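## Task

Using the load map violet 8 to well B7 and blue 4 to well E3 of tube carrier TC (any mapped vial not already in TC sits in vial rack R1): first transfer every vial found in TC that is not on this map into an empty well of R1; next place each mapped vial into its assigned TC well unless it is already there; then carry TC from transfer nest N1 onto raised nest N2, lying flat within N2's locators with TC's well A1 at the N2 corner labelled A1; finally return forceps T1 to holder H1 with both tips sharing one slot and H1 upright and flat on its base. Every moved vial must stand on the bottom of its well, every vial not moved must still stand in its own well, and R1 must remain seated in its nest. Nothing may count on the robot holding it in place: release everything and pull the arms away at the end.

## Robot and tools

Robot: two simulated arms, left_arm and right_arm, each with six joints and a two-finger gripper. N1 (transfer nest) lies between the arms; N2 (raised nest) is on the right_arm side. Vials are identified by cap colour plus the digit on the cap; a bar under the digit marks its bottom. R1 and TC have well labels printed on top (row letters, column numbers, a triangle at A1). Vials can be lifted by the cap using forceps T1, which live in holder H1.

Frame: one shared scene frame, origin on the table surface midway between the arms, +z up, +x outward across the table, left_arm toward +y. The arm names are not image sides. The state line per arm gives end_effector_position (metres) and end_effector_quat_wxyz; the position is the point between the finger pads, just under 1 cm behind the tips, and it gets less accurate at long reach. The gripper's fingers point along its own +z and open along its own y.

Tool execute_actions, argument actions: a list holding zero or one item. Empty list: no command, just returns the state. A move item: {"rows": [[...]], "steps": n} with n from 1 to 15 (default 15), each step lasting 1/30 s. Each row is used for one step; if rows run out, the final row repeats. A wait item: {"steps": n} with no rows, n up to 300, counted from the previous result, with your reply time included. Optional pictures (boolean) toggles camera images in the result. A refused call sends nothing.

Row layout: always 14 numbers, one flat list covering both arms: left_arm waist, shoulder, elbow, wrist pitch, wrist yaw, wrist roll, opening, then right_arm in the same seven-number order. Joint values are absolute target angles in radians (same as the Joint positions line), not offsets. Stated ranges per arm: waist -2.618 to 3.054, shoulder 0.000 to 3.142, elbow 0.000 to 3.142, wrist pitch -1.571 to 1.571, wrist yaw -1.571 to 1.571, wrist roll -2.094 to 2.094. True ends may differ by up to 0.036 rad. A target more than 0.036 rad beyond a stated end, and further out than the joint's last reported angle, gets the call refused; a target past the real end is clipped there and a "joint sent to its limit" line may appear (possibly about an earlier action). Opening is an absolute value from -1 (closed) to +1 (fully open, 0.087 m pad gap).

Motion: friction may leave a joint up to about 0.031 rad short, and tiny changes may not move it. Per step, each joint's target is kept within a lead of its measured angle: waist 0.202, shoulder 0.258, elbow 0.238, wrist pitch 0.573, wrist yaw and roll 0.522 rad. If targets would move a gripper more than 70 mm from where it is, all that arm's targets are pulled back proportionally. Distant targets therefore take several calls. Arms keep heading to the last row while you think, write or wait, until both have nearly stopped or a step is HELD; after that only a new action moves them further. Fingers already moving finish their motion.

Gripping: grip_measured reports finger opening on the command scale, with a fixed per-gripper error of about 1 mm. To hold something, command an opening under grip_measured: roughly 0.02 lower grips firmly, a smaller gap grips more gently. Pads push up to about 20 N; quick closes can push harder and sometimes spring open.

Result lines: Joint positions and Joint velocities list each arm's joints (rad, rad/s) then pad gap (m, m/s). Joint torques follow the same joint order without the gripper; they include offsets, scale and noise and are nonzero even unloaded. "joint command not followed" means a clearance check altered or blocked some targets while the rest of the row still ran. HELD marks steps where your row was partly or fully not sent. MOTOR HOT appears from 75 °C; at 90 °C that arm halts for 10 s, and at 100 °C its motors and gripper go limp and it drops; both show as OVER-TEMPERATURE FAULT. Holding loads, even while idle, heats motors.

Tool zoom_image: camera is "cam_left_wrist" or "cam_right_wrist" (both 504x504); region [x0, y0, x1, y1] in pixels, origin at top-left, at most 504 by 504. It enlarges part of that camera's most recent image.

Tool finished_scene: scene is the number of the current scene; it ends it irreversibly and reports whether the goal held. Replying without any tool call ends all scenes.

Order of work: clear unmapped vials from TC into R1, load mapped vials, move TC to N2 in the correct orientation, return T1 to H1, open the grippers and retract, then call finished_scene.

Avoid: knocking or placing anything off the table, dropping or slamming parts, hard pushes, collisions or pressing between the two arms, vials left tilted or unseated, and loads the robot alone keeps in place. Expect occasional brief tugs on held parts or shoves of loose ones.

Each tool is called as a command line: name --argument value for each argument, lists and objects as JSON in quotes; but a table of rows of numbers goes row by row, as --pt "numbers of a row", without its own name.

## Session

execute_actions --actions '[]'

Scene clock: 0.00 s of 18600.00 s.
left_arm: end_effector_position=(+0.2693, +0.0559, +0.1151) grip_measured=+1.000 end_effector_quat_wxyz=(-0.149, -0.017, +0.846, -0.512) | right_arm: end_effector_position=(+0.2818, -0.1965, +0.3802) grip_measured=+1.000 end_effector_quat_wxyz=(-0.320, +0.769, -0.493, +0.249)
Joint positions: left_arm=[-0.021  1.87   1.159 -1.104  1.11  -0.032  0.087] | right_arm=[ 0.767  1.154  1.774 -1.379  0.223 -1.456  0.087]
Joint velocities: left_arm=[ 0.007  0.002  0.002 -0.037 -0.022 -0.081  0.   ] | right_arm=[ 0.007 -0.012 -0.002  0.022  0.022 -0.022  0.   ]
Joint torques (N m, as the arm reports them, + toward a larger angle): no reading

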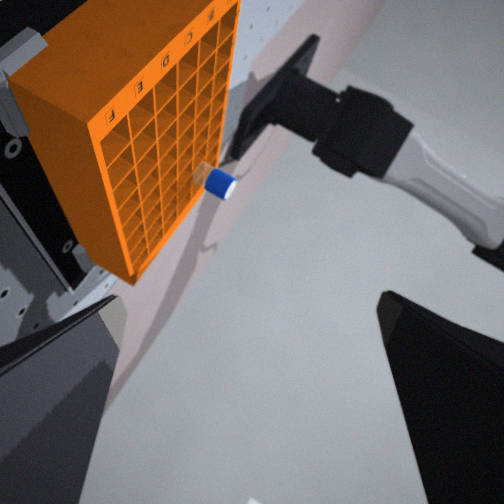

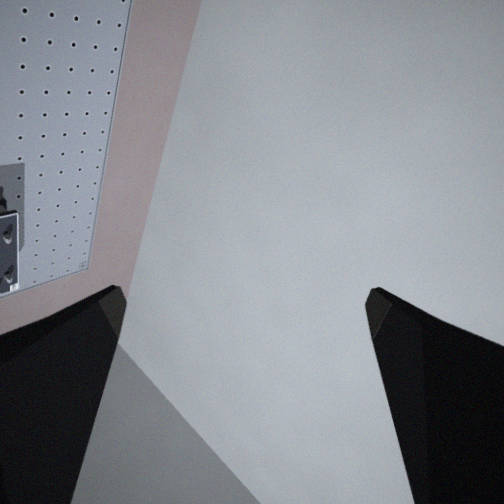

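execute_actions --actions '[{"rows":[[-0.021,1.5,1.3,-1.104,1.11,0,1,0.3,1.3,1.5,-1.4,0,0,1]],"steps":15}]' --pictures false

execute_actions --actions '[{"rows":[[0,1.4,1.4,-1.4,0,0,1,0,1.4,1.4,-1.4,0,0,1]],"steps":15}]' --pictures false

execute_actions --actions '[{"steps":45}]'

Scene clock: 21.67 s of 18600.00 s.
left_arm: end_effector_position=(+0.2775, +0.0548, +0.2348) grip_measured=+1.000 end_effector_quat_wxyz=(+0.084, +0.135, +0.832, -0.531) | right_arm: end_effector_position=(+0.2707, -0.2522, +0.2244) grip_measured=+1.000 end_effector_quat_wxyz=(+0.180, -0.198, +0.963, -0.017)
Joint positions: left_arm=[-0.021  1.49   1.308 -1.097  1.115 -0.007  0.087] | right_arm=[ 0.304  1.315  1.495 -1.387  0.026 -0.231  0.087]
Joint velocities: left_arm=[ 0.002  0.095 -0.017  0.007  0.037  0.037  0.   ] | right_arm=[ 0.002 -0.105 -0.002 -0.125 -0.125  1.516  0.   ]
Joint torques (N m, as the arm reports them, + toward a larger angle): left_arm=[-0.02 -4.09  5.95  0.8   0.53  0.28] | right_arm=[-0.27 -4.18  6.35  1.26 -0.12  0.13]
Steps of this call (steps 1 to 90: nothing new was sent; then 18.17 s passed at rest; steps 91 to 105: all 15 steps of this action). Readings (joint positions):
91: left_arm=[-0.021 1.852 1.166 -1.105 1.102 -0.031] | right_arm=[0.746 1.157 1.756 -1.374 0.198 -1.411]
92: left_arm=[-0.021 1.813 1.176 -1.106 1.096 -0.030] | right_arm=[0.707 1.161 1.725 -1.374 0.175 -1.354]
94: left_arm=[-0.021 1.694 1.217 -1.104 1.094 -0.026] | right_arm=[0.620 1.196 1.646 -1.375 0.132 -1.227]
98: left_arm=[-0.021 1.484 1.300 -1.096 1.109 -0.011] | right_arm=[0.369 1.311 1.515 -1.378 0.060 -0.846]
105: the state above

Scene clock: 22.17 s of 18600.00 s.
left_arm: end_effector_position=(+0.2668, +0.2050, +0.1759) grip_measured=+1.000 end_effector_quat_wxyz=(+0.081, +0.066, +0.994, -0.044) | right_arm: end_effector_position=(+0.2615, -0.3105, +0.1790) grip_measured=+1.000 end_effector_quat_wxyz=(+0.085, +0.054, +0.995, -0.010)
Joint positions: left_arm=[-0.007  1.4    1.379 -1.382  0.076 -0.005  0.087] | right_arm=[-0.     1.414  1.404 -1.389  0.009 -0.017  0.087]
Joint velocities: left_arm=[-0.027  0.022 -0.007 -0.095 -0.462 -0.125  0.   ] | right_arm=[-0.002 -0.007  0.002 -0.007 -0.037  0.066  0.   ]
Joint torques (N m, as the arm reports them, + toward a larger angle): left_arm=[ 0.58 -3.62  7.66  0.68  0.04  0.22] | right_arm=[ 0.08 -5.39  5.7   0.85 -0.1   0.15]
Steps of this call (steps 1 to 15: all 15 steps of this action). Readings (joint positions):
1: left_arm=[-0.020 1.486 1.322 -1.137 1.034 -0.005] | right_arm=[0.274 1.318 1.485 -1.386 0.007 -0.190]
2: left_arm=[-0.018 1.475 1.336 -1.188 0.931 -0.005] | right_arm=[0.211 1.327 1.469 -1.386 0.000 -0.156]
4: left_arm=[-0.011 1.437 1.359 -1.263 0.730 -0.005] | right_arm=[0.075 1.370 1.435 -1.386 0.003 -0.102]
8: left_arm=[-0.009 1.400 1.379 -1.341 0.348 -0.005] | right_arm=[-0.000 1.416 1.404 -1.388 0.010 -0.044]
15: the state above

Scene clock: 23.67 s of 18600.00 s.
left_arm: end_effector_position=(+0.2664, +0.2168, +0.1754) grip_measured=+1.000 end_effector_quat_wxyz=(+0.079, +0.063, +0.995, -0.010) | right_arm: end_effector_position=(+0.2616, -0.3102, +0.1789) grip_measured=+1.000 end_effector_quat_wxyz=(+0.085, +0.058, +0.995, -0.010)
Joint positions: left_arm=[-0.007  1.4    1.379 -1.39   0.01  -0.005  0.087] | right_arm=[-0.     1.414  1.404 -1.389  0.009 -0.01   0.087]
Joint velocities: left_arm=[-0.007  0.012  0.002  0.051 -0.066  0.007  0.   ] | right_arm=[-0.002 -0.012 -0.007 -0.051  0.022 -0.007  0.   ]
Joint torques (N m, as the arm reports them, + toward a larger angle): left_arm=[ 0.57 -3.51  7.68  0.65  0.01  0.21] | right_arm=[ 0.12 -5.34  5.69  0.85 -0.1   0.16]
Steps of this call (steps 1 to 30: the robot went on to your last target; steps 31 to 45: nothing new was sent). Readings (joint positions):
1: left_arm=[-0.007 1.400 1.379 -1.384 0.063 -0.005] | right_arm=[-0.000 1.414 1.404 -1.389 0.009 -0.015]
2: left_arm=[-0.007 1.400 1.379 -1.386 0.052 -0.005] | right_arm=[-0.000 1.414 1.404 -1.389 0.009 -0.014]
4: left_arm=[-0.007 1.400 1.379 -1.387 0.036 -0.005] | right_arm=[-0.000 1.414 1.404 -1.389 0.009 -0.013]
8: left_arm=[-0.007 1.400 1.379 -1.389 0.020 -0.005] | right_arm=[-0.000 1.414 1.404 -1.389 0.009 -0.011]
45: the state above
All arms were judged still, so your last target was given up. Only a new action makes them travel on or press farther. Fingers that are still opening or closing keep moving.

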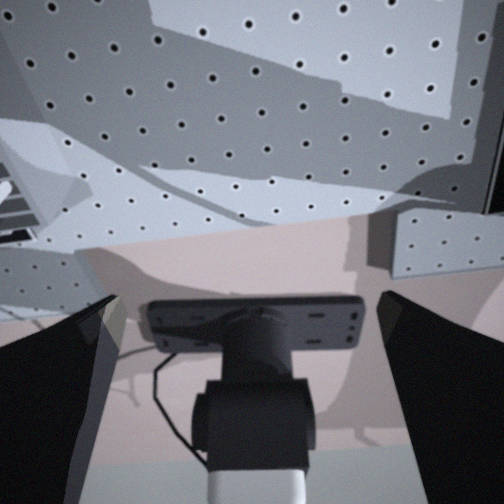

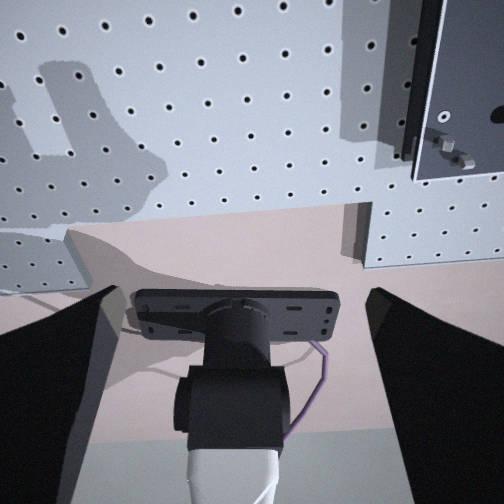

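execute_actions --actions '[{"rows":[[0.12,1.2,1.6,-1.15,0,0,1,0.12,1.2,1.6,-1.15,0,0,1]],"steps":15}]' --pictures false

execute_actions --actions '[{"steps":20}]'

Scene clock: 64.13 s of 18600.00 s.
left_arm: end_effector_position=(+0.3230, +0.2435, +0.3098) grip_measured=+1.000 end_effector_quat_wxyz=(+0.396, +0.004, +0.918, -0.005) | right_arm: end_effector_position=(+0.3104, -0.2855, +0.3071) grip_measured=+1.000 end_effector_quat_wxyz=(+0.388, +0.004, +0.922, -0.007)
Joint positions: left_arm=[ 0.114  1.187  1.599 -1.169  0.006 -0.003  0.087] | right_arm=[ 0.11   1.192  1.6   -1.182  0.005 -0.009  0.087]
Joint velocities: left_arm=[-0.017  0.046 -0.012 -0.007  0.022 -0.022  0.   ] | right_arm=[ 0.017  0.081 -0.002 -0.022 -0.022 -0.007  0.   ]
Joint torques (N m, as the arm reports them, + toward a larger angle): left_arm=[ 0.52 -1.08  6.13  1.82  0.04  0.19] | right_arm=[ 0.87 -2.12  5.78  2.51 -0.06  0.15]
Steps of this call (steps 1 to 90: nothing new was sent; then 36.97 s passed at rest; steps 91 to 105: all 15 steps of this action). Readings (joint positions):
91: left_arm=[0.003 1.392 1.390 -1.383 0.013 -0.003] | right_arm=[0.009 1.403 1.414 -1.380 0.012 -0.009]
92: left_arm=[0.024 1.377 1.413 -1.364 0.013 -0.003] | right_arm=[0.029 1.384 1.435 -1.361 0.012 -0.009]
94: left_arm=[0.071 1.322 1.477 -1.310 0.012 -0.003] | right_arm=[0.073 1.318 1.496 -1.307 0.010 -0.009]
98: left_arm=[0.114 1.203 1.584 -1.204 0.006 -0.003] | right_arm=[0.110 1.193 1.591 -1.207 0.005 -0.009]
105: the state above

Scene clock: 64.80 s of 18600.00 s.
left_arm: end_effector_position=(+0.3235, +0.2435, +0.3092) grip_measured=+1.000 end_effector_quat_wxyz=(+0.395, +0.004, +0.919, -0.005) | right_arm: end_effector_position=(+0.3111, -0.2855, +0.3065) grip_measured=+1.000 end_effector_quat_wxyz=(+0.387, +0.004, +0.922, -0.007)
Joint positions: left_arm=[ 0.114  1.189  1.599 -1.169  0.006 -0.003  0.087] | right_arm=[ 0.11   1.194  1.6   -1.181  0.005 -0.009  0.087]
Joint velocities: left_arm=[ 0.007 -0.002 -0.022 -0.007  0.037 -0.022  0.   ] | right_arm=[-0.007  0.002 -0.017 -0.066 -0.037  0.007  0.   ]
Joint torques (N m, as the arm reports them, + toward a larger angle): left_arm=[ 0.53 -0.97  6.13  1.83  0.04  0.2 ] | right_arm=[ 0.87 -1.93  5.79  2.5  -0.06  0.15]
Steps of this call (steps 1 to 15: the robot went on to your last target; steps 16 to 20: nothing new was sent). Readings (joint positions):
1: left_arm=[0.114 1.188 1.599 -1.169 0.006 -0.003] | right_arm=[0.110 1.194 1.600 -1.182 0.005 -0.009]
2: left_arm=[0.114 1.189 1.599 -1.169 0.006 -0.003] | right_arm=[0.110 1.194 1.600 -1.182 0.005 -0.009]
4: left_arm=[0.114 1.189 1.599 -1.169 0.006 -0.003] | right_arm=[0.110 1.194 1.600 -1.182 0.005 -0.009]
8: left_arm=[0.114 1.189 1.599 -1.169 0.006 -0.003] | right_arm=[0.110 1.194 1.600 -1.181 0.005 -0.009]
20: the state above
All arms were judged still, so your last target was given up. Only a new action makes them travel on or press farther. Fingers that are still opening or closing keep moving.

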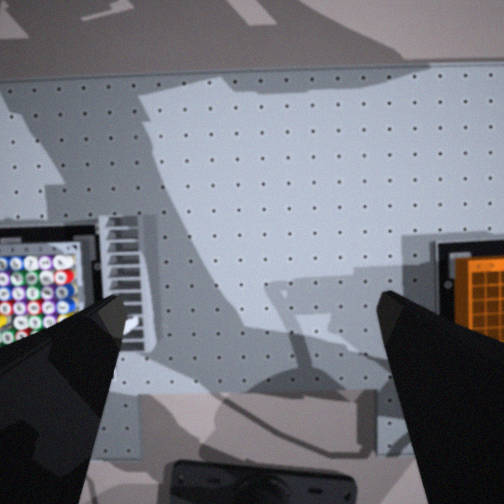

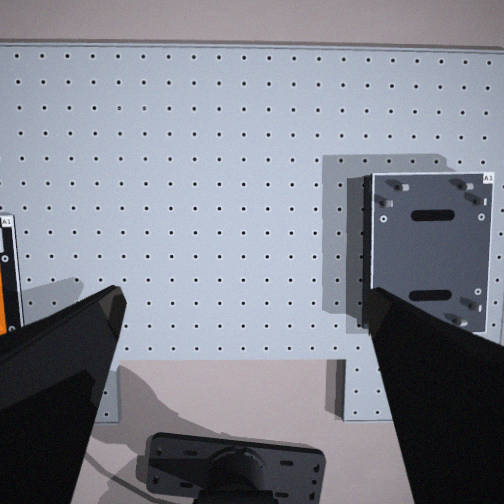

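execute_actions --actions '[{"rows":[[0.86,1.3,1.4,-0.87,0,0,1,0.97,1.3,1.4,-0.87,0,0,1]],"steps":15}]' --pictures false

execute_actions --actions '[{"steps":25}]'

Scene clock: 92.47 s of 18600.00 s.
left_arm: end_effector_position=(+0.2929, +0.4758, +0.2406) grip_measured=+1.000 end_effector_quat_wxyz=(+0.344, -0.341, +0.864, +0.139) | right_arm: end_effector_position=(+0.2560, -0.0297, +0.2361) grip_measured=+1.000 end_effector_quat_wxyz=(+0.329, -0.387, +0.848, +0.153)
Joint positions: left_arm=[ 0.871  1.318  1.405 -0.898 -0.009 -0.001  0.087] | right_arm=[ 0.973  1.32   1.398 -0.905 -0.011 -0.005  0.087]
Joint velocities: left_arm=[-0.076 -0.017 -0.007  0.139  0.11  -0.037  0.   ] | right_arm=[ 0.276 -0.076  0.017  0.022 -0.066  0.037  0.   ]
Joint torques (N m, as the arm reports them, + toward a larger angle): left_arm=[-0.62 -4.42  6.52  1.76  0.12  0.17] | right_arm=[-1.52 -5.32  6.87  2.4   0.21  0.11]
Steps of this call (steps 1 to 90: nothing new was sent; then 24.17 s passed at rest; steps 91 to 105: all 15 steps of this action). Readings (joint positions):
91: left_arm=[0.136 1.191 1.579 -1.138 0.016 -0.001] | right_arm=[0.131 1.196 1.578 -1.149 0.015 -0.006]
92: left_arm=[0.182 1.195 1.552 -1.095 0.017 -0.001] | right_arm=[0.177 1.200 1.546 -1.105 0.017 -0.006]
94: left_arm=[0.294 1.230 1.493 -1.027 0.017 -0.000] | right_arm=[0.288 1.237 1.482 -1.038 0.017 -0.006]
98: left_arm=[0.575 1.315 1.415 -0.944 0.015 0.000] | right_arm=[0.566 1.323 1.405 -0.956 0.014 -0.005]
105: the state above

Scene clock: 93.30 s of 18600.00 s.
left_arm: end_effector_position=(+0.2946, +0.4761, +0.2425) grip_measured=+1.000 end_effector_quat_wxyz=(+0.348, -0.339, +0.862, +0.140) | right_arm: end_effector_position=(+0.2559, -0.0291, +0.2382) grip_measured=+1.000 end_effector_quat_wxyz=(+0.333, -0.387, +0.846, +0.155)
Joint positions: left_arm=[ 0.868  1.316  1.405 -0.89  -0.009 -0.001  0.087] | right_arm=[ 0.976  1.315  1.398 -0.901 -0.009 -0.005  0.087]
Joint velocities: left_arm=[-0.027  0.012  0.012 -0.051  0.081 -0.007  0.   ] | right_arm=[ 0.017 -0.017  0.002 -0.037  0.022 -0.037  0.   ]
Joint torques (N m, as the arm reports them, + toward a larger angle): left_arm=[-0.65 -4.44  6.52  1.79  0.17  0.18] | right_arm=[-0.41 -5.23  6.85  2.44  0.08  0.12]
Steps of this call (steps 1 to 15: the robot went on to your last target; steps 16 to 25: nothing new was sent). Readings (joint positions):
1: left_arm=[0.869 1.316 1.405 -0.897 -0.009 -0.001] | right_arm=[0.976 1.318 1.398 -0.904 -0.012 -0.005]
2: left_arm=[0.868 1.316 1.405 -0.895 -0.009 -0.001] | right_arm=[0.976 1.316 1.398 -0.904 -0.010 -0.005]
4: left_arm=[0.868 1.316 1.405 -0.892 -0.009 -0.001] | right_arm=[0.976 1.315 1.398 -0.902 -0.009 -0.005]
8: left_arm=[0.868 1.316 1.405 -0.891 -0.009 -0.001] | right_arm=[0.976 1.315 1.398 -0.901 -0.009 -0.005]
25: the state above
All arms were judged still, so your last target was given up. Only a new action makes them travel on or press farther. Fingers that are still opening or closing keep moving.

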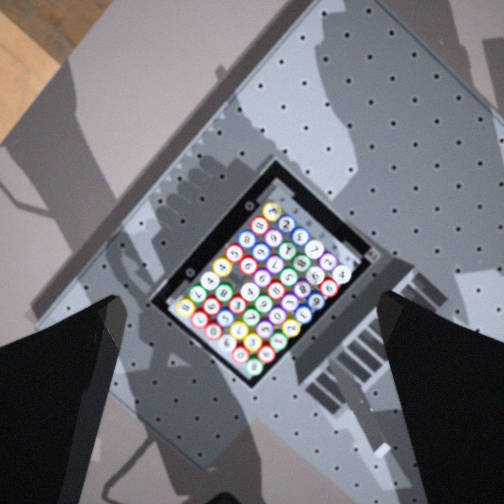

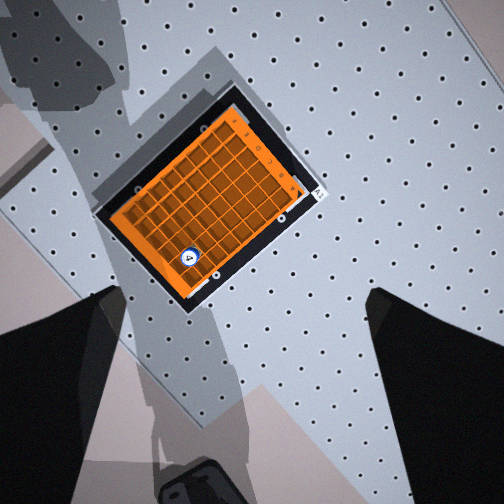

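zoom_image --camera "cam_left_wrist" --region '[150, 170, 390, 400]'

zoom_image --camera "cam_right_wrist" --region '[90, 80, 340, 320]'

zoom_image --camera "cam_left_wrist" --region '[280, 250, 460, 480]'

Region (150, 170, 390, 400) of cam_left_wrist's 504x504 image, scaled by 2.100, with more detail than that image has; it fills the top 483 rows of this view, and the rest is white.

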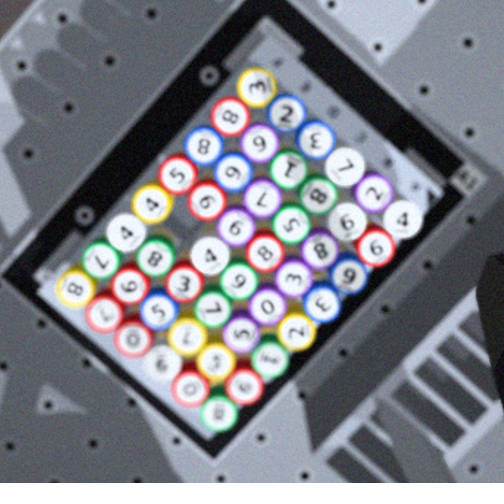

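Region (90, 80, 340, 320) of cam_right_wrist's 504x504 image, scaled by 2.016, with more detail than that image has; it fills the top 484 rows of this view, and the rest is white.

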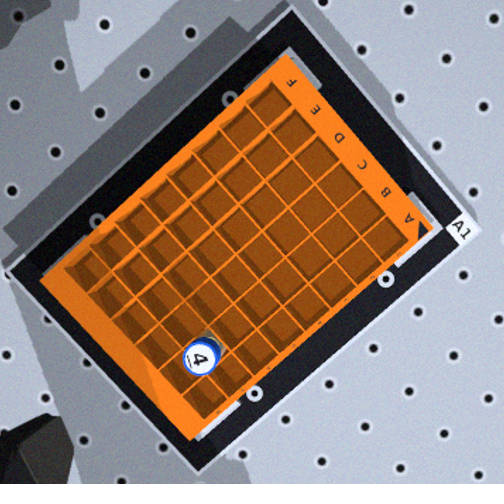

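Region (280, 250, 460, 480) of cam_left_wrist's 504x504 image, scaled by 2.191, with more detail than that image has; it fills the left 394 columns of this view, and the rest is white.

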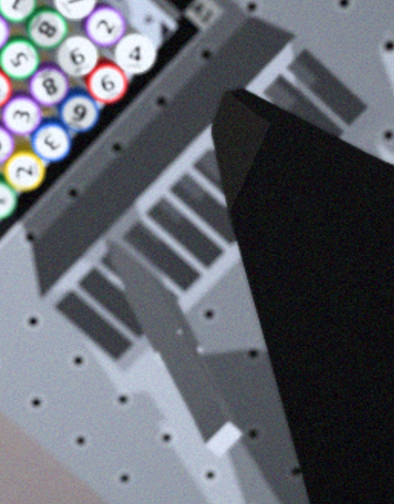

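zoom_image --camera "cam_right_wrist" --region '[230, 100, 480, 350]'

Region (230, 100, 480, 350) of cam_right_wrist's 504x504 image, scaled by 2.016, with more detail than that image has.

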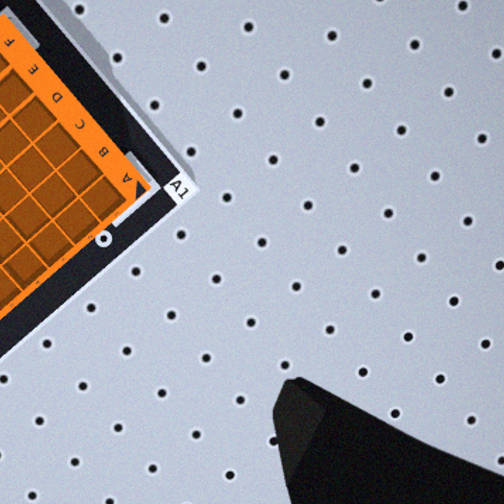

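execute_actions --actions '[{"rows":[[0.5,1.7,1.77,-1.5,0,0,1,0.97,1.3,1.4,-0.87,0,0,1]],"steps":15}]' --pictures false

execute_actions --actions '[{"steps":25}]'

Scene clock: 168.67 s of 18600.00 s.
left_arm: end_effector_position=(+0.3218, +0.3523, +0.1891) grip_measured=+1.000 end_effector_quat_wxyz=(+0.065, -0.184, +0.981, +0.010) | right_arm: end_effector_position=(+0.2559, -0.0291, +0.2382) grip_measured=+1.000 end_effector_quat_wxyz=(+0.333, -0.387, +0.846, +0.155)
Joint positions: left_arm=[ 0.493  1.714  1.743 -1.468  0.004 -0.001  0.087] | right_arm=[ 0.976  1.315  1.398 -0.901 -0.009 -0.005  0.087]
Joint velocities: left_arm=[ 0.007 -0.09  -0.002 -0.212  0.007  0.022  0.   ] | right_arm=[-0.002 -0.002 -0.002 -0.081 -0.066 -0.022  0.   ]
Joint torques (N m, as the arm reports them, + toward a larger angle): left_arm=[ 0.6  -6.44  7.92  0.65  0.07  0.17] | right_arm=[-0.4  -5.24  6.86  2.44  0.08  0.11]
Steps of this call (steps 1 to 90: nothing new was sent; then 71.87 s passed at rest; steps 91 to 105: all 15 steps of this action). Readings (joint positions):
91: left_arm=[0.842 1.354 1.463 -0.989 -0.022 -0.004] | right_arm=[0.976 1.315 1.398 -0.901 -0.009 -0.005]
92: left_arm=[0.785 1.422 1.555 -1.102 -0.026 -0.005] | right_arm=[0.976 1.315 1.398 -0.901 -0.009 -0.005]
94: left_arm=[0.648 1.575 1.706 -1.223 -0.023 -0.005] | right_arm=[0.976 1.315 1.398 -0.901 -0.009 -0.005]
98: left_arm=[0.483 1.729 1.743 -1.355 0.002 -0.001] | right_arm=[0.976 1.315 1.398 -0.901 -0.009 -0.005]
105: the state above

Scene clock: 169.50 s of 18600.00 s.
left_arm: end_effector_position=(+0.3163, +0.3502, +0.1899) grip_measured=+1.000 end_effector_quat_wxyz=(+0.055, -0.184, +0.981, +0.008) | right_arm: end_effector_position=(+0.2559, -0.0291, +0.2382) grip_measured=+1.000 end_effector_quat_wxyz=(+0.333, -0.387, +0.846, +0.155)
Joint positions: left_arm=[ 0.493  1.712  1.743 -1.49   0.004 -0.001  0.087] | right_arm=[ 0.976  1.315  1.398 -0.901 -0.009 -0.005  0.087]
Joint velocities: left_arm=[ 0.002 -0.022  0.007 -0.051 -0.095  0.022  0.   ] | right_arm=[ 0.002 -0.007 -0.002 -0.066  0.081 -0.022  0.   ]
Joint torques (N m, as the arm reports them, + toward a larger angle): left_arm=[ 0.56 -6.67  7.89  0.56  0.06  0.18] | right_arm=[-0.39 -5.24  6.85  2.44  0.08  0.12]
Steps of this call (steps 1 to 25: the robot went on to your last target). Readings (joint positions):
1: left_arm=[0.493 1.713 1.743 -1.473 0.004 -0.001] | right_arm=[0.976 1.315 1.398 -0.901 -0.009 -0.005]
2: left_arm=[0.493 1.712 1.743 -1.477 0.004 -0.001] | right_arm=[0.976 1.315 1.398 -0.901 -0.009 -0.005]
4: left_arm=[0.493 1.712 1.743 -1.482 0.004 -0.001] | right_arm=[0.976 1.315 1.398 -0.901 -0.009 -0.005]
8: left_arm=[0.493 1.712 1.743 -1.487 0.004 -0.001] | right_arm=[0.976 1.315 1.398 -0.901 -0.009 -0.005]
25: the state above

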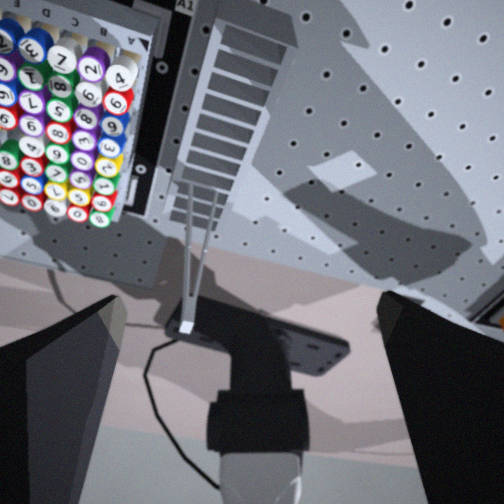

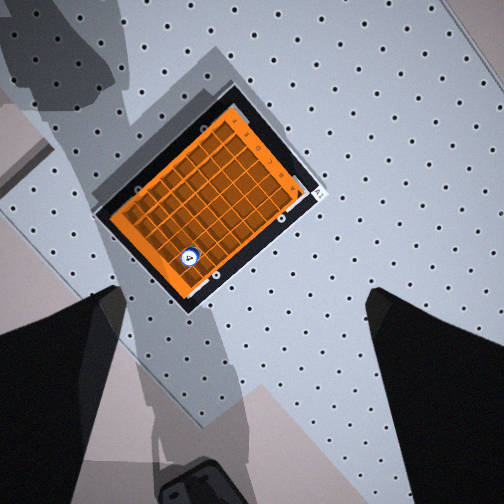

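execute_actions --actions '[{"rows":[[0.5,1.7,1.77,-1.5,0,0,1,1.0,1.5,1.55,-1.1,0,0,1],[0.5,1.7,1.77,-1.5,0,0,1,1.0,1.5,1.55,-1.1,0,0,1],[0.5,1.7,1.77,-1.5,0,0,1,1.0,1.5,1.55,-1.1,0,0,1],[0.5,1.7,1.77,-1.5,0,0,1,1.0,1.5,1.55,-1.1,0,0,1],[0.5,1.7,1.77,-1.5,0,0,1,1.06,1.7,1.65,-1.25,0,0,1],[0.5,1.7,1.77,-1.5,0,0,1,1.06,1.7,1.65,-1.25,0,0,1],[0.5,1.7,1.77,-1.5,0,0,1,1.06,1.7,1.65,-1.25,0,0,1],[0.5,1.7,1.77,-1.5,0,0,1,1.06,1.7,1.65,-1.25,0,0,1],[0.5,1.7,1.77,-1.5,0,0,1,1.117,1.82,1.73,-1.37,0,0,1],[0.5,1.7,1.77,-1.5,0,0,1,1.117,1.82,1.73,-1.37,0,0,1],[0.5,1.7,1.77,-1.5,0,0,1,1.117,1.82,1.73,-1.37,0,0,1],[0.5,1.7,1.77,-1.5,0,0,1,1.117,1.91,1.73,-1.37,0,0,0.0]],"steps":15}]' --pictures false

execute_actions --actions '[{"steps":25}]'

Scene clock: 191.47 s of 18600.00 s.
left_arm: end_effector_position=(+0.3163, +0.3502, +0.1899) grip_measured=+1.000 end_effector_quat_wxyz=(+0.055, -0.184, +0.981, +0.008) | right_arm: end_effector_position=(+0.2199, -0.0022, +0.1170) grip_measured=+0.013 end_effector_quat_wxyz=(+0.023, -0.477, +0.879, +0.013)
Joint positions: left_arm=[ 0.493  1.712  1.743 -1.49   0.004 -0.001  0.087] | right_arm=[ 1.116  1.913  1.698 -1.303 -0.001 -0.004  0.044]
Joint velocities: left_arm=[ 0.002  0.012  0.002 -0.022 -0.066 -0.022  0.   ] | right_arm=[ 0.002  0.452 -0.017 -0.315 -0.007 -0.051 -0.024]
Joint torques (N m, as the arm reports them, + toward a larger angle): left_arm=[ 0.58 -6.67  7.91  0.56  0.06  0.18] | right_arm=[  0.29 -10.75   8.55   0.58   0.     0.11]
Steps of this call (steps 1 to 15: the robot went on to your last target; steps 16 to 90: nothing new was sent; then 18.47 s passed at rest; steps 91 to 105: all 15 steps of this action). Readings (joint positions):
91: left_arm=[0.493 1.712 1.743 -1.490 0.004 -0.001] | right_arm=[0.978 1.342 1.432 -0.946 -0.008 -0.005]
92: left_arm=[0.493 1.712 1.743 -1.490 0.004 -0.001] | right_arm=[0.981 1.385 1.480 -0.980 -0.008 -0.005]
94: left_arm=[0.493 1.712 1.743 -1.490 0.004 -0.001] | right_arm=[0.986 1.459 1.526 -0.997 -0.008 -0.005]
98: left_arm=[0.493 1.712 1.743 -1.490 0.004 -0.001] | right_arm=[1.040 1.671 1.623 -1.119 -0.002 -0.004]
105: the state above

Scene clock: 192.30 s of 18600.00 s.
left_arm: end_effector_position=(+0.3163, +0.3502, +0.1899) grip_measured=+1.000 end_effector_quat_wxyz=(+0.055, -0.184, +0.981, +0.008) | right_arm: end_effector_position=(+0.2128, -0.0131, +0.1147) grip_measured=+0.000 end_effector_quat_wxyz=(-0.006, -0.477, +0.879, -0.003)
Joint positions: left_arm=[ 0.493  1.712  1.743 -1.49   0.004 -0.001  0.087] | right_arm=[ 1.116  1.927  1.698 -1.355 -0.001 -0.004  0.044]
Joint velocities: left_arm=[-0.027  0.007 -0.002  0.051  0.022  0.051  0.   ] | right_arm=[-0.002 -0.007  0.012  0.022  0.007 -0.095 -0.   ]
Joint torques (N m, as the arm reports them, + toward a larger angle): left_arm=[ 0.57 -6.68  7.91  0.56  0.06  0.18] | right_arm=[ 0.21 -9.63  8.44  0.38  0.    0.11]
Steps of this call (steps 1 to 25: the robot went on to your last target). Readings (joint positions):
1: left_arm=[0.493 1.712 1.743 -1.490 0.004 -0.001] | right_arm=[1.116 1.925 1.698 -1.314 -0.001 -0.004]
2: left_arm=[0.493 1.712 1.743 -1.490 0.004 -0.001] | right_arm=[1.116 1.930 1.698 -1.324 -0.001 -0.004]
4: left_arm=[0.493 1.712 1.743 -1.490 0.004 -0.001] | right_arm=[1.116 1.929 1.698 -1.336 -0.001 -0.004]
8: left_arm=[0.493 1.712 1.743 -1.490 0.004 -0.001] | right_arm=[1.116 1.927 1.698 -1.349 -0.001 -0.004]
25: the state above

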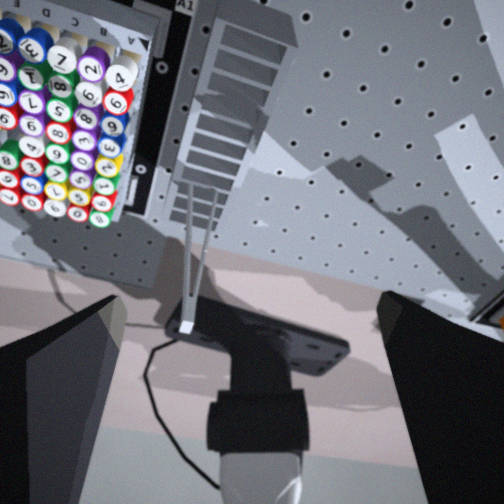

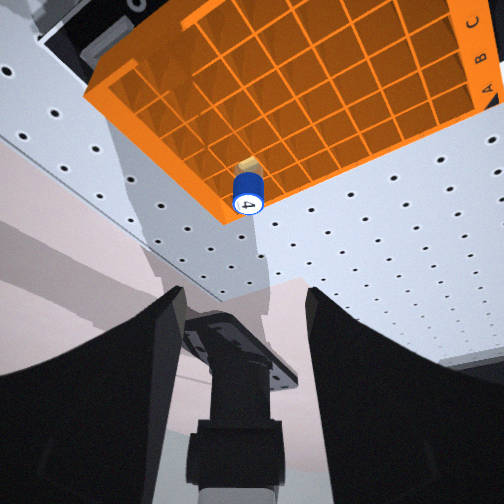

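execute_actions --actions '[{"rows":[[0.5,1.7,1.77,-1.5,0,0,1,1.117,1.91,1.67,-1.3,0,0,0.0],[0.5,1.7,1.77,-1.5,0,0,1,1.117,1.91,1.67,-1.3,0,0,0.0],[0.5,1.7,1.77,-1.5,0,0,1,1.117,1.91,1.67,-1.3,0,0,0.0],[0.5,1.7,1.77,-1.5,0,0,1,1.117,1.91,1.645,-1.26,0,0,0.0],[0.5,1.7,1.77,-1.5,0,0,1,1.117,1.91,1.645,-1.26,0,0,0.0],[0.5,1.7,1.77,-1.5,0,0,1,1.117,1.91,1.645,-1.26,0,0,0.0],[0.5,1.7,1.77,-1.5,0,0,1,1.117,1.91,1.62,-1.24,0,0,0.0]],"steps":15}]' --pictures false

execute_actions --actions '[{"steps":20}]'

Scene clock: 212.43 s of 18600.00 s.
left_arm: end_effector_position=(+0.3163, +0.3502, +0.1899) grip_measured=+1.000 end_effector_quat_wxyz=(+0.055, -0.184, +0.981, +0.008) | right_arm: end_effector_position=(+0.2157, -0.0086, +0.0989) grip_measured=+0.000 end_effector_quat_wxyz=(+0.005, -0.477, +0.879, +0.003)
Joint positions: left_arm=[ 0.493  1.712  1.743 -1.49   0.004 -0.001  0.087] | right_arm=[ 1.116  1.924  1.635 -1.27  -0.001 -0.004  0.044]
Joint velocities: left_arm=[-0.007 -0.012 -0.007  0.081  0.051 -0.022  0.   ] | right_arm=[-0.002  0.012 -0.002 -0.007 -0.081  0.051 -0.001]
Joint torques (N m, as the arm reports them, + toward a larger angle): left_arm=[ 0.58 -6.67  7.9   0.56  0.06  0.18] | right_arm=[ 0.2  -9.41  4.68  0.87  0.    0.11]
Steps of this call (steps 1 to 15: the robot went on to your last target; steps 16 to 90: nothing new was sent; then 16.63 s passed at rest; steps 91 to 105: all 15 steps of this action). Readings (joint positions):
91: left_arm=[0.493 1.712 1.743 -1.490 0.004 -0.001] | right_arm=[1.116 1.927 1.696 -1.351 -0.001 -0.004]
92: left_arm=[0.493 1.712 1.743 -1.490 0.004 -0.001] | right_arm=[1.116 1.927 1.693 -1.345 -0.001 -0.004]
94: left_arm=[0.493 1.712 1.743 -1.490 0.004 -0.001] | right_arm=[1.116 1.926 1.683 -1.330 -0.001 -0.004]
98: left_arm=[0.493 1.712 1.743 -1.490 0.004 -0.001] | right_arm=[1.116 1.924 1.651 -1.294 -0.001 -0.004]
105: the state above

Scene clock: 213.10 s of 18600.00 s.
left_arm: end_effector_position=(+0.3163, +0.3502, +0.1899) grip_measured=+1.000 end_effector_quat_wxyz=(+0.055, -0.184, +0.981, +0.008) | right_arm: end_effector_position=(+0.2166, -0.0072, +0.0987) grip_measured=+0.000 end_effector_quat_wxyz=(+0.008, -0.477, +0.879, +0.005)
Joint positions: left_arm=[ 0.493  1.712  1.743 -1.49   0.004 -0.001  0.087] | right_arm=[ 1.116  1.924  1.635 -1.263 -0.001 -0.004  0.044]
Joint velocities: left_arm=[-0.017  0.007  0.002 -0.066 -0.007 -0.037  0.   ] | right_arm=[ 0.002 -0.002 -0.002 -0.066  0.037 -0.081 -0.001]
Joint torques (N m, as the arm reports them, + toward a larger angle): left_arm=[ 0.57 -6.67  7.9   0.56  0.06  0.18] | right_arm=[ 0.2  -9.46  4.71  0.92  0.    0.11]
Steps of this call (steps 1 to 15: the robot went on to your last target; steps 16 to 20: nothing new was sent). Readings (joint positions):
1: left_arm=[0.493 1.712 1.743 -1.490 0.004 -0.001] | right_arm=[1.116 1.924 1.635 -1.269 -0.001 -0.004]
2: left_arm=[0.493 1.712 1.743 -1.490 0.004 -0.001] | right_arm=[1.116 1.924 1.635 -1.268 -0.001 -0.004]
4: left_arm=[0.493 1.712 1.743 -1.490 0.004 -0.001] | right_arm=[1.116 1.924 1.635 -1.266 -0.001 -0.004]
8: left_arm=[0.493 1.712 1.743 -1.490 0.004 -0.001] | right_arm=[1.116 1.924 1.635 -1.264 -0.001 -0.004]
20: the state above
All arms were judged still, so your last target was given up. Only a new action makes them travel on or press farther. Fingers that are still opening or closing keep moving.

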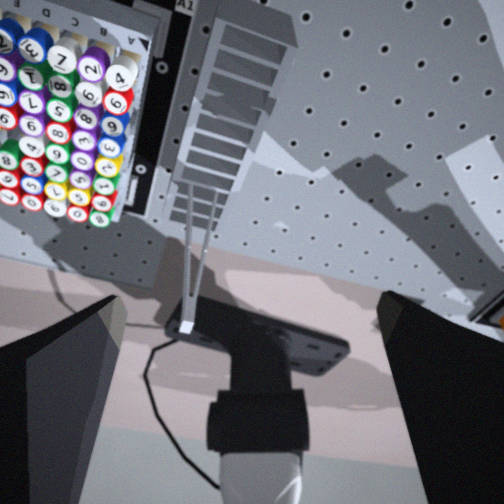

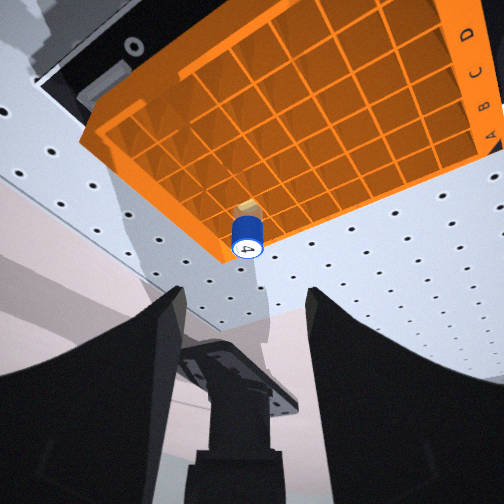

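execute_actions --actions '[{"rows":[[0.5,1.7,1.77,-1.5,0,0,1,1.117,1.91,1.62,-1.29,0,1.57,0.0]],"steps":15}]' --pictures false

execute_actions --actions '[{"steps":30}]'

Scene clock: 228.50 s of 18600.00 s.
left_arm: end_effector_position=(+0.3163, +0.3502, +0.1899) grip_measured=+1.000 end_effector_quat_wxyz=(+0.055, -0.184, +0.981, +0.008) | right_arm: end_effector_position=(+0.1989, +0.0407, +0.0994) grip_measured=+0.000 end_effector_quat_wxyz=(+0.001, +0.185, +0.983, +0.004)
Joint positions: left_arm=[ 0.493  1.712  1.743 -1.49   0.004 -0.001  0.087] | right_arm=[ 1.116  1.924  1.635 -1.274 -0.002  1.362  0.044]
Joint velocities: left_arm=[ 0.002  0.022  0.012  0.007 -0.037 -0.051  0.   ] | right_arm=[ 0.007 -0.012 -0.007 -0.051  0.022  1.341  0.   ]
Joint torques (N m, as the arm reports them, + toward a larger angle): left_arm=[ 0.57 -6.68  7.9   0.56  0.06  0.18] | right_arm=[ 0.2  -9.38  4.6   0.32  0.07  0.14]
Steps of this call (steps 1 to 90: nothing new was sent; then 11.90 s passed at rest; steps 91 to 105: all 15 steps of this action). Readings (joint positions):
91: left_arm=[0.493 1.712 1.743 -1.490 0.004 -0.001] | right_arm=[1.116 1.924 1.635 -1.264 -0.002 0.079]
92: left_arm=[0.493 1.712 1.743 -1.490 0.004 -0.001] | right_arm=[1.116 1.924 1.635 -1.266 -0.002 0.179]
94: left_arm=[0.493 1.712 1.743 -1.490 0.004 -0.001] | right_arm=[1.116 1.924 1.635 -1.269 -0.002 0.378]
98: left_arm=[0.493 1.712 1.743 -1.490 0.004 -0.001] | right_arm=[1.116 1.924 1.635 -1.272 -0.002 0.777]
105: the state above

Scene clock: 229.50 s of 18600.00 s.
left_arm: end_effector_position=(+0.3163, +0.3502, +0.1899) grip_measured=+1.000 end_effector_quat_wxyz=(+0.055, -0.184, +0.981, +0.008) | right_arm: end_effector_position=(+0.2027, +0.0480, +0.0995) grip_measured=+0.000 end_effector_quat_wxyz=(+0.000, +0.281, +0.960, +0.004)
Joint positions: left_arm=[ 0.493  1.712  1.743 -1.49   0.004 -0.001  0.087] | right_arm=[ 1.116  1.924  1.635 -1.274 -0.002  1.56   0.044]
Joint velocities: left_arm=[ 0.002 -0.007  0.022 -0.051  0.022 -0.081  0.   ] | right_arm=[ 0.007  0.002 -0.017 -0.022  0.022  0.037  0.   ]
Joint torques (N m, as the arm reports them, + toward a larger angle): left_arm=[ 0.56 -6.68  7.9   0.56  0.05  0.18] | right_arm=[ 0.21 -9.35  4.59  0.3   0.08  0.15]
Steps of this call (steps 1 to 30: the robot went on to your last target). Readings (joint positions):
1: left_arm=[0.493 1.712 1.743 -1.490 0.004 -0.001] | right_arm=[1.116 1.924 1.635 -1.274 -0.002 1.402]
2: left_arm=[0.493 1.712 1.743 -1.490 0.004 -0.001] | right_arm=[1.116 1.924 1.635 -1.274 -0.002 1.434]
4: left_arm=[0.493 1.712 1.743 -1.490 0.004 -0.001] | right_arm=[1.116 1.924 1.635 -1.274 -0.002 1.480]
8: left_arm=[0.493 1.712 1.743 -1.490 0.004 -0.001] | right_arm=[1.116 1.924 1.635 -1.274 -0.002 1.528]
30: the state above
All arms were judged still, so your last target was given up. Only a new action makes them travel on or press farther. Fingers that are still opening or closing keep moving.

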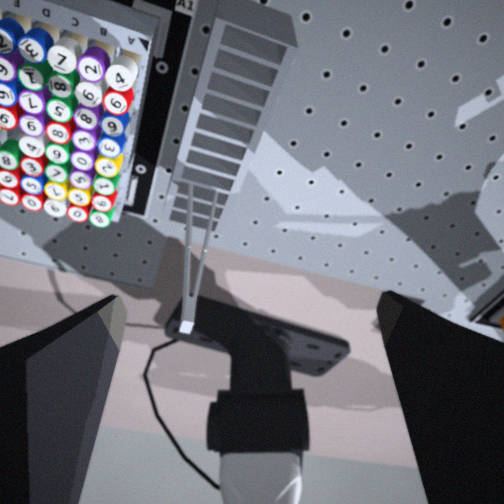

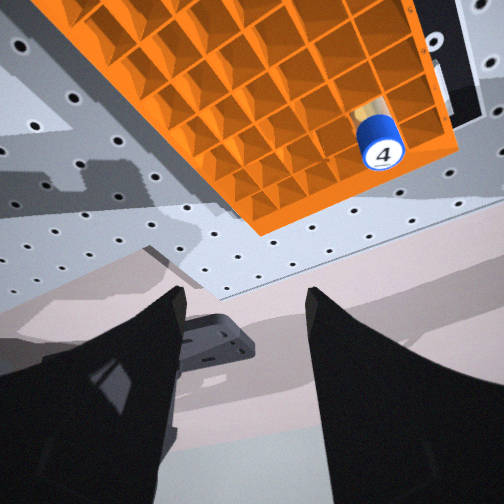

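execute_actions --actions '[{"rows":[[0.5,1.7,1.77,-1.5,0,0,1,1.117,1.91,1.62,-1.29,0,-0.01,-0.3]],"steps":15}]' --pictures false

execute_actions --actions '[{"rows":[[0.5,1.7,1.77,-1.5,0,0,1,1.117,1.91,1.6,-1.23,0,-0.01,-0.3],[0.5,1.7,1.77,-1.5,0,0,1,1.117,1.91,1.6,-1.23,0,-0.01,-0.3],[0.5,1.7,1.77,-1.5,0,0,1,1.117,1.91,1.58,-1.21,0,-0.01,-0.3],[0.5,1.7,1.77,-1.5,0,0,1,1.117,1.91,1.58,-1.21,0,-0.01,-0.3],[0.5,1.7,1.77,-1.5,0,0,1,1.117,1.91,1.56,-1.19,0,-0.01,-0.3],[0.5,1.7,1.77,-1.5,0,0,1,1.117,1.91,1.56,-1.19,0,-0.01,-0.3],[0.5,1.7,1.77,-1.5,0,0,1,1.117,1.91,1.535,-1.165,0,-0.01,-0.3]],"steps":15}]' --pictures false

execute_actions --actions '[{"steps":20}]'

Scene clock: 259.60 s of 18600.00 s.
left_arm: end_effector_position=(+0.3163, +0.3502, +0.1899) grip_measured=+1.000 end_effector_quat_wxyz=(+0.055, -0.184, +0.981, +0.008) | right_arm: end_effector_position=(+0.2082, -0.0047, +0.0992) grip_measured=-0.300 end_effector_quat_wxyz=(+0.002, -0.387, +0.922, +0.002)
Joint positions: left_arm=[ 0.493  1.712  1.743 -1.49   0.004 -0.001  0.087] | right_arm=[ 1.116  1.924  1.635 -1.277 -0.002  0.196  0.031]
Joint velocities: left_arm=[-0.002 -0.017  0.002  0.037 -0.007 -0.022  0.   ] | right_arm=[-0.007 -0.002  0.002 -0.022  0.081 -1.341 -0.001]
Joint torques (N m, as the arm reports them, + toward a larger angle): left_arm=[ 0.58 -6.68  7.91  0.56  0.05  0.17] | right_arm=[ 0.2  -9.42  4.67  0.44  0.02  0.03]
Steps of this call (steps 1 to 90: nothing new was sent; then 26.60 s passed at rest; steps 91 to 105: all 15 steps of this action). Readings (joint positions):
91: left_arm=[0.493 1.712 1.743 -1.490 0.004 -0.001] | right_arm=[1.116 1.924 1.635 -1.277 -0.002 1.477]
92: left_arm=[0.493 1.712 1.743 -1.490 0.004 -0.001] | right_arm=[1.116 1.924 1.635 -1.277 -0.002 1.377]
94: left_arm=[0.493 1.712 1.743 -1.490 0.004 -0.001] | right_arm=[1.116 1.924 1.635 -1.277 -0.002 1.178]
98: left_arm=[0.493 1.712 1.743 -1.490 0.004 -0.001] | right_arm=[1.116 1.924 1.635 -1.277 -0.002 0.779]
105: the state above

Scene clock: 260.10 s of 18600.00 s.
left_arm: end_effector_position=(+0.3163, +0.3502, +0.1899) grip_measured=+1.000 end_effector_quat_wxyz=(+0.055, -0.184, +0.981, +0.008) | right_arm: end_effector_position=(+0.2125, -0.0124, +0.0781) grip_measured=-0.300 end_effector_quat_wxyz=(-0.000, -0.472, +0.881, +0.001)
Joint positions: left_arm=[ 0.493  1.712  1.743 -1.49   0.004 -0.001  0.087] | right_arm=[ 1.116  1.923  1.549 -1.196 -0.002  0.006  0.031]
Joint velocities: left_arm=[-0.002 -0.007 -0.002 -0.037 -0.051  0.051  0.   ] | right_arm=[ 0.002  0.002 -0.007  0.095 -0.095 -0.007  0.   ]
Joint torques (N m, as the arm reports them, + toward a larger angle): left_arm=[ 0.57 -6.67  7.9   0.56  0.05  0.18] | right_arm=[ 0.21 -9.33  4.71  0.86  0.01  0.03]
Steps of this call (steps 1 to 15: all 15 steps of this action). Readings (joint positions):
1: left_arm=[0.493 1.712 1.743 -1.490 0.004 -0.001] | right_arm=[1.116 1.924 1.632 -1.272 -0.002 0.156]
2: left_arm=[0.493 1.712 1.743 -1.490 0.004 -0.001] | right_arm=[1.116 1.923 1.627 -1.268 -0.002 0.124]
4: left_arm=[0.493 1.712 1.743 -1.490 0.004 -0.001] | right_arm=[1.116 1.923 1.610 -1.254 -0.002 0.079]
8: left_arm=[0.493 1.712 1.743 -1.490 0.004 -0.001] | right_arm=[1.116 1.923 1.566 -1.221 -0.002 0.032]
15: the state above

Scene clock: 260.77 s of 18600.00 s.
left_arm: end_effector_position=(+0.3163, +0.3502, +0.1899) grip_measured=+1.000 end_effector_quat_wxyz=(+0.055, -0.184, +0.981, +0.008) | right_arm: end_effector_position=(+0.2138, -0.0109, +0.0778) grip_measured=-0.300 end_effector_quat_wxyz=(+0.003, -0.475, +0.880, +0.003)
Joint positions: left_arm=[ 0.493  1.712  1.743 -1.49   0.004 -0.001  0.087] | right_arm=[ 1.116  1.923  1.549 -1.188 -0.002  0.     0.031]
Joint velocities: left_arm=[-0.007  0.012  0.017  0.022  0.037 -0.037  0.   ] | right_arm=[ 0.002  0.002 -0.017 -0.037  0.037 -0.022 -0.   ]
Joint torques (N m, as the arm reports them, + toward a larger angle): left_arm=[ 0.57 -6.68  7.9   0.56  0.06  0.18] | right_arm=[ 0.21 -9.35  4.73  0.89  0.01  0.  ]
Steps of this call (steps 1 to 15: the robot went on to your last target; steps 16 to 20: nothing new was sent). Readings (joint positions):
1: left_arm=[0.493 1.712 1.743 -1.490 0.004 -0.001] | right_arm=[1.116 1.923 1.549 -1.194 -0.002 0.005]
2: left_arm=[0.493 1.712 1.743 -1.490 0.004 -0.001] | right_arm=[1.116 1.923 1.549 -1.193 -0.002 0.004]
4: left_arm=[0.493 1.712 1.743 -1.490 0.004 -0.001] | right_arm=[1.116 1.923 1.549 -1.191 -0.002 0.002]
8: left_arm=[0.493 1.712 1.743 -1.490 0.004 -0.001] | right_arm=[1.116 1.923 1.549 -1.189 -0.002 0.001]
20: the state above
All arms were judged still, so your last target was given up. Only a new action makes them travel on or press farther. Fingers that are still opening or closing keep moving.

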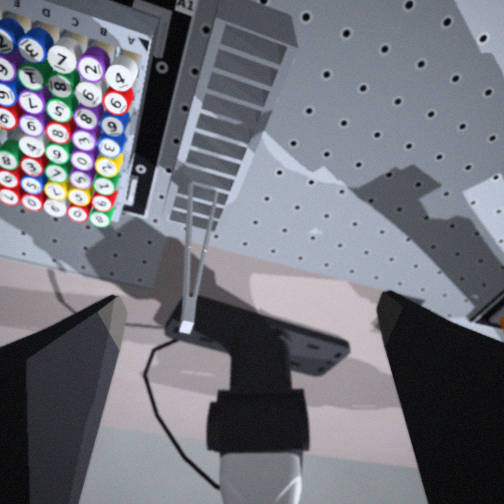

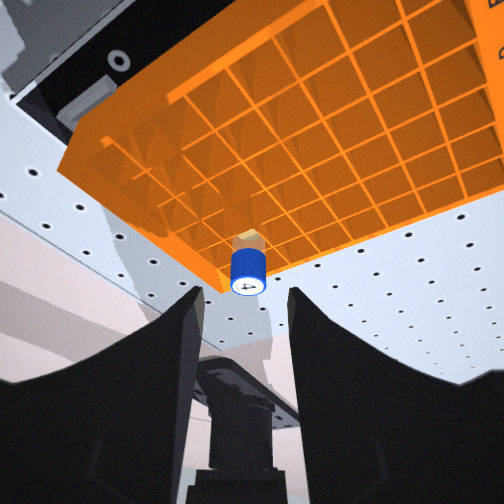

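execute_actions --actions '[{"rows":[[0.5,1.7,1.77,-1.5,0,0,1,1.117,1.91,1.52,-1.145,0,-0.01,-0.3],[0.5,1.7,1.77,-1.5,0,0,1,1.117,1.91,1.52,-1.145,0,-0.01,-0.3],[0.5,1.7,1.77,-1.5,0,0,1,1.117,1.91,1.5,-1.125,0,-0.01,-0.3],[0.5,1.7,1.77,-1.5,0,0,1,1.117,1.91,1.5,-1.125,0,-0.01,-0.3],[0.5,1.7,1.77,-1.5,0,0,1,1.117,1.91,1.48,-1.102,0,-0.01,-0.3]],"steps":15}]' --pictures false

execute_actions --actions '[{"rows":[[0.5,1.7,1.77,-1.5,0,0,1,1.117,1.91,1.48,-1.102,0,-0.01,-0.4],[0.5,1.7,1.77,-1.5,0,0,1,1.117,1.91,1.48,-1.102,0,-0.01,-0.45],[0.5,1.7,1.77,-1.5,0,0,1,1.117,1.91,1.48,-1.102,0,-0.01,-0.5],[0.5,1.7,1.77,-1.5,0,0,1,1.117,1.91,1.48,-1.102,0,-0.01,-0.55],[0.5,1.7,1.77,-1.5,0,0,1,1.117,1.91,1.48,-1.102,0,-0.01,-0.6]],"steps":15}]'

Scene clock: 273.73 s of 18600.00 s.
left_arm: end_effector_position=(+0.3163, +0.3502, +0.1899) grip_measured=+1.000 end_effector_quat_wxyz=(+0.055, -0.184, +0.981, +0.008) | right_arm: end_effector_position=(+0.2132, -0.0119, +0.0639) grip_measured=-0.300 end_effector_quat_wxyz=(+0.005, -0.475, +0.880, +0.004)
Joint positions: left_arm=[ 0.493  1.712  1.743 -1.49   0.004 -0.001  0.087] | right_arm=[ 1.116  1.923  1.494 -1.129 -0.002 -0.     0.031]
Joint velocities: left_arm=[-0.027  0.007  0.007  0.037 -0.037  0.051  0.   ] | right_arm=[-0.012 -0.002  0.017  0.007 -0.007 -0.007  0.001]
Joint torques (N m, as the arm reports them, + toward a larger angle): left_arm=[ 0.57 -6.68  7.91  0.56  0.06  0.17] | right_arm=[ 0.2  -9.3   4.71  0.89  0.01  0.  ]
Steps of this call (steps 1 to 90: nothing new was sent; then 9.47 s passed at rest; steps 91 to 105: all 15 steps of this action). Readings (joint positions):
91: left_arm=[0.493 1.712 1.743 -1.490 0.004 -0.001] | right_arm=[1.116 1.923 1.547 -1.185 -0.002 -0.000]
92: left_arm=[0.493 1.712 1.743 -1.490 0.004 -0.001] | right_arm=[1.116 1.923 1.544 -1.181 -0.002 -0.000]
94: left_arm=[0.493 1.712 1.743 -1.490 0.004 -0.001] | right_arm=[1.116 1.923 1.530 -1.167 -0.002 -0.000]
98: left_arm=[0.493 1.712 1.743 -1.490 0.004 -0.001] | right_arm=[1.116 1.923 1.497 -1.144 -0.002 -0.000]
105: the state above

Scene clock: 274.23 s of 18600.00 s.
left_arm: end_effector_position=(+0.3163, +0.3502, +0.1899) grip_measured=+1.000 end_effector_quat_wxyz=(+0.055, -0.184, +0.981, +0.008) | right_arm: end_effector_position=(+0.2137, -0.0111, +0.0638) grip_measured=-0.600 end_effector_quat_wxyz=(+0.007, -0.475, +0.880, +0.005)
Joint positions: left_arm=[ 0.493  1.712  1.743 -1.49   0.004 -0.001  0.087] | right_arm=[ 1.116  1.923  1.494 -1.125 -0.002 -0.     0.018]
Joint velocities: left_arm=[-0.002  0.022 -0.007  0.037  0.037  0.007  0.   ] | right_arm=[ 0.012  0.007  0.027  0.007  0.066 -0.051 -0.   ]
Joint torques (N m, as the arm reports them, + toward a larger angle): left_arm=[ 0.58 -6.68  7.91  0.56  0.06  0.18] | right_arm=[ 0.2  -9.32  4.68  0.9   0.01  0.  ]
Steps of this call (steps 1 to 15: all 15 steps of this action). Readings (joint positions):
1: left_arm=[0.493 1.712 1.743 -1.490 0.004 -0.001] | right_arm=[1.116 1.923 1.494 -1.128 -0.002 -0.000]
2: left_arm=[0.493 1.712 1.743 -1.490 0.004 -0.001] | right_arm=[1.116 1.923 1.494 -1.128 -0.002 -0.000]
4: left_arm=[0.493 1.712 1.743 -1.490 0.004 -0.001] | right_arm=[1.116 1.923 1.494 -1.126 -0.002 -0.000]
8: left_arm=[0.493 1.712 1.743 -1.490 0.004 -0.001] | right_arm=[1.116 1.923 1.494 -1.126 -0.002 -0.000]
15: the state above

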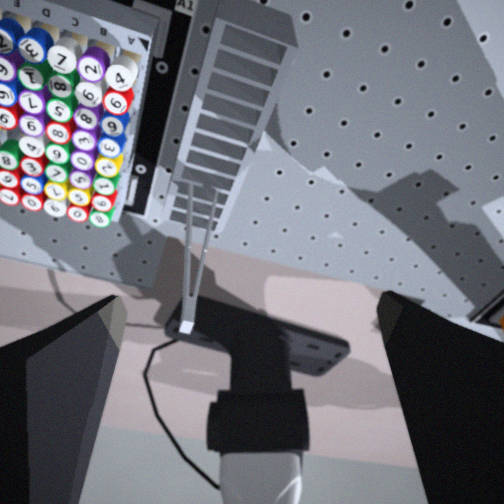

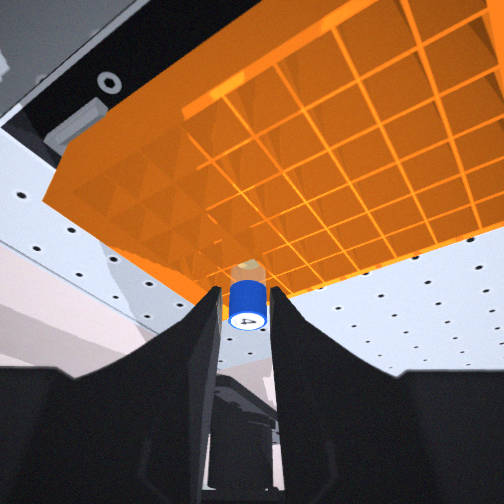

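Close gradually.

execute_actions --actions '[{"rows":[[0.5,1.7,1.77,-1.5,0,0,1,1.117,1.91,1.48,-1.102,0,-0.01,-0.63],[0.5,1.7,1.77,-1.5,0,0,1,1.117,1.91,1.48,-1.102,0,-0.01,-0.65],[0.5,1.7,1.77,-1.5,0,0,1,1.117,1.91,1.48,-1.102,0,-0.01,-0.67],[0.5,1.7,1.77,-1.5,0,0,1,1.117,1.91,1.48,-1.102,0,-0.01,-0.69],[0.5,1.7,1.77,-1.5,0,0,1,1.117,1.91,1.48,-1.102,0,-0.01,-0.70],[0.5,1.7,1.77,-1.5,0,0,1,1.117,1.91,1.48,-1.102,0,-0.01,-0.71],[0.5,1.7,1.77,-1.5,0,0,1,1.117,1.91,1.48,-1.102,0,-0.01,-0.72],[0.5,1.7,1.77,-1.5,0,0,1,1.117,1.91,1.48,-1.102,0,-0.01,-0.73],[0.5,1.7,1.77,-1.5,0,0,1,1.117,1.91,1.48,-1.102,0,-0.01,-0.74]],"steps":15}]'

Scene clock: 283.23 s of 18600.00 s.
left_arm: end_effector_position=(+0.3163, +0.3502, +0.1899) grip_measured=+1.000 end_effector_quat_wxyz=(+0.055, -0.184, +0.981, +0.008) | right_arm: end_effector_position=(+0.2138, -0.0110, +0.0638) grip_measured=-0.718 end_effector_quat_wxyz=(+0.007, -0.476, +0.880, +0.005)
Joint positions: left_arm=[ 0.493  1.712  1.743 -1.49   0.004 -0.001  0.087] | right_arm=[ 1.116  1.923  1.494 -1.125 -0.002 -0.001  0.012]
Joint velocities: left_arm=[-0.007 -0.012  0.027 -0.007 -0.139  0.037  0.   ] | right_arm=[ 0.002 -0.017  0.007 -0.037 -0.051 -0.022 -0.   ]
Joint torques (N m, as the arm reports them, + toward a larger angle): left_arm=[ 0.58 -6.68  7.9   0.56  0.06  0.18] | right_arm=[ 0.2  -9.32  4.69  0.91  0.01  0.01]
Steps of this call (steps 1 to 15: the robot went on to your last target; steps 16 to 90: nothing new was sent; then 5.50 s passed at rest; steps 91 to 105: all 15 steps of this action). Readings (joint positions):
91: left_arm=[0.493 1.712 1.743 -1.490 0.004 -0.001] | right_arm=[1.116 1.923 1.494 -1.125 -0.002 -0.000]
92: left_arm=[0.493 1.712 1.743 -1.490 0.004 -0.001] | right_arm=[1.116 1.923 1.494 -1.125 -0.002 -0.000]
94: left_arm=[0.493 1.712 1.743 -1.490 0.004 -0.001] | right_arm=[1.116 1.923 1.494 -1.125 -0.002 -0.000]
98: left_arm=[0.493 1.712 1.743 -1.490 0.004 -0.001] | right_arm=[1.116 1.923 1.494 -1.125 -0.002 -0.001]
105: the state above

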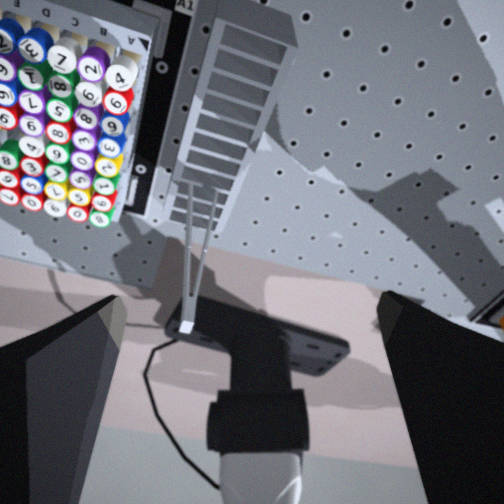

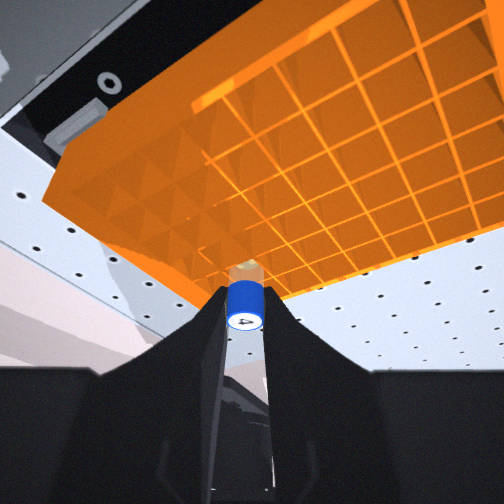

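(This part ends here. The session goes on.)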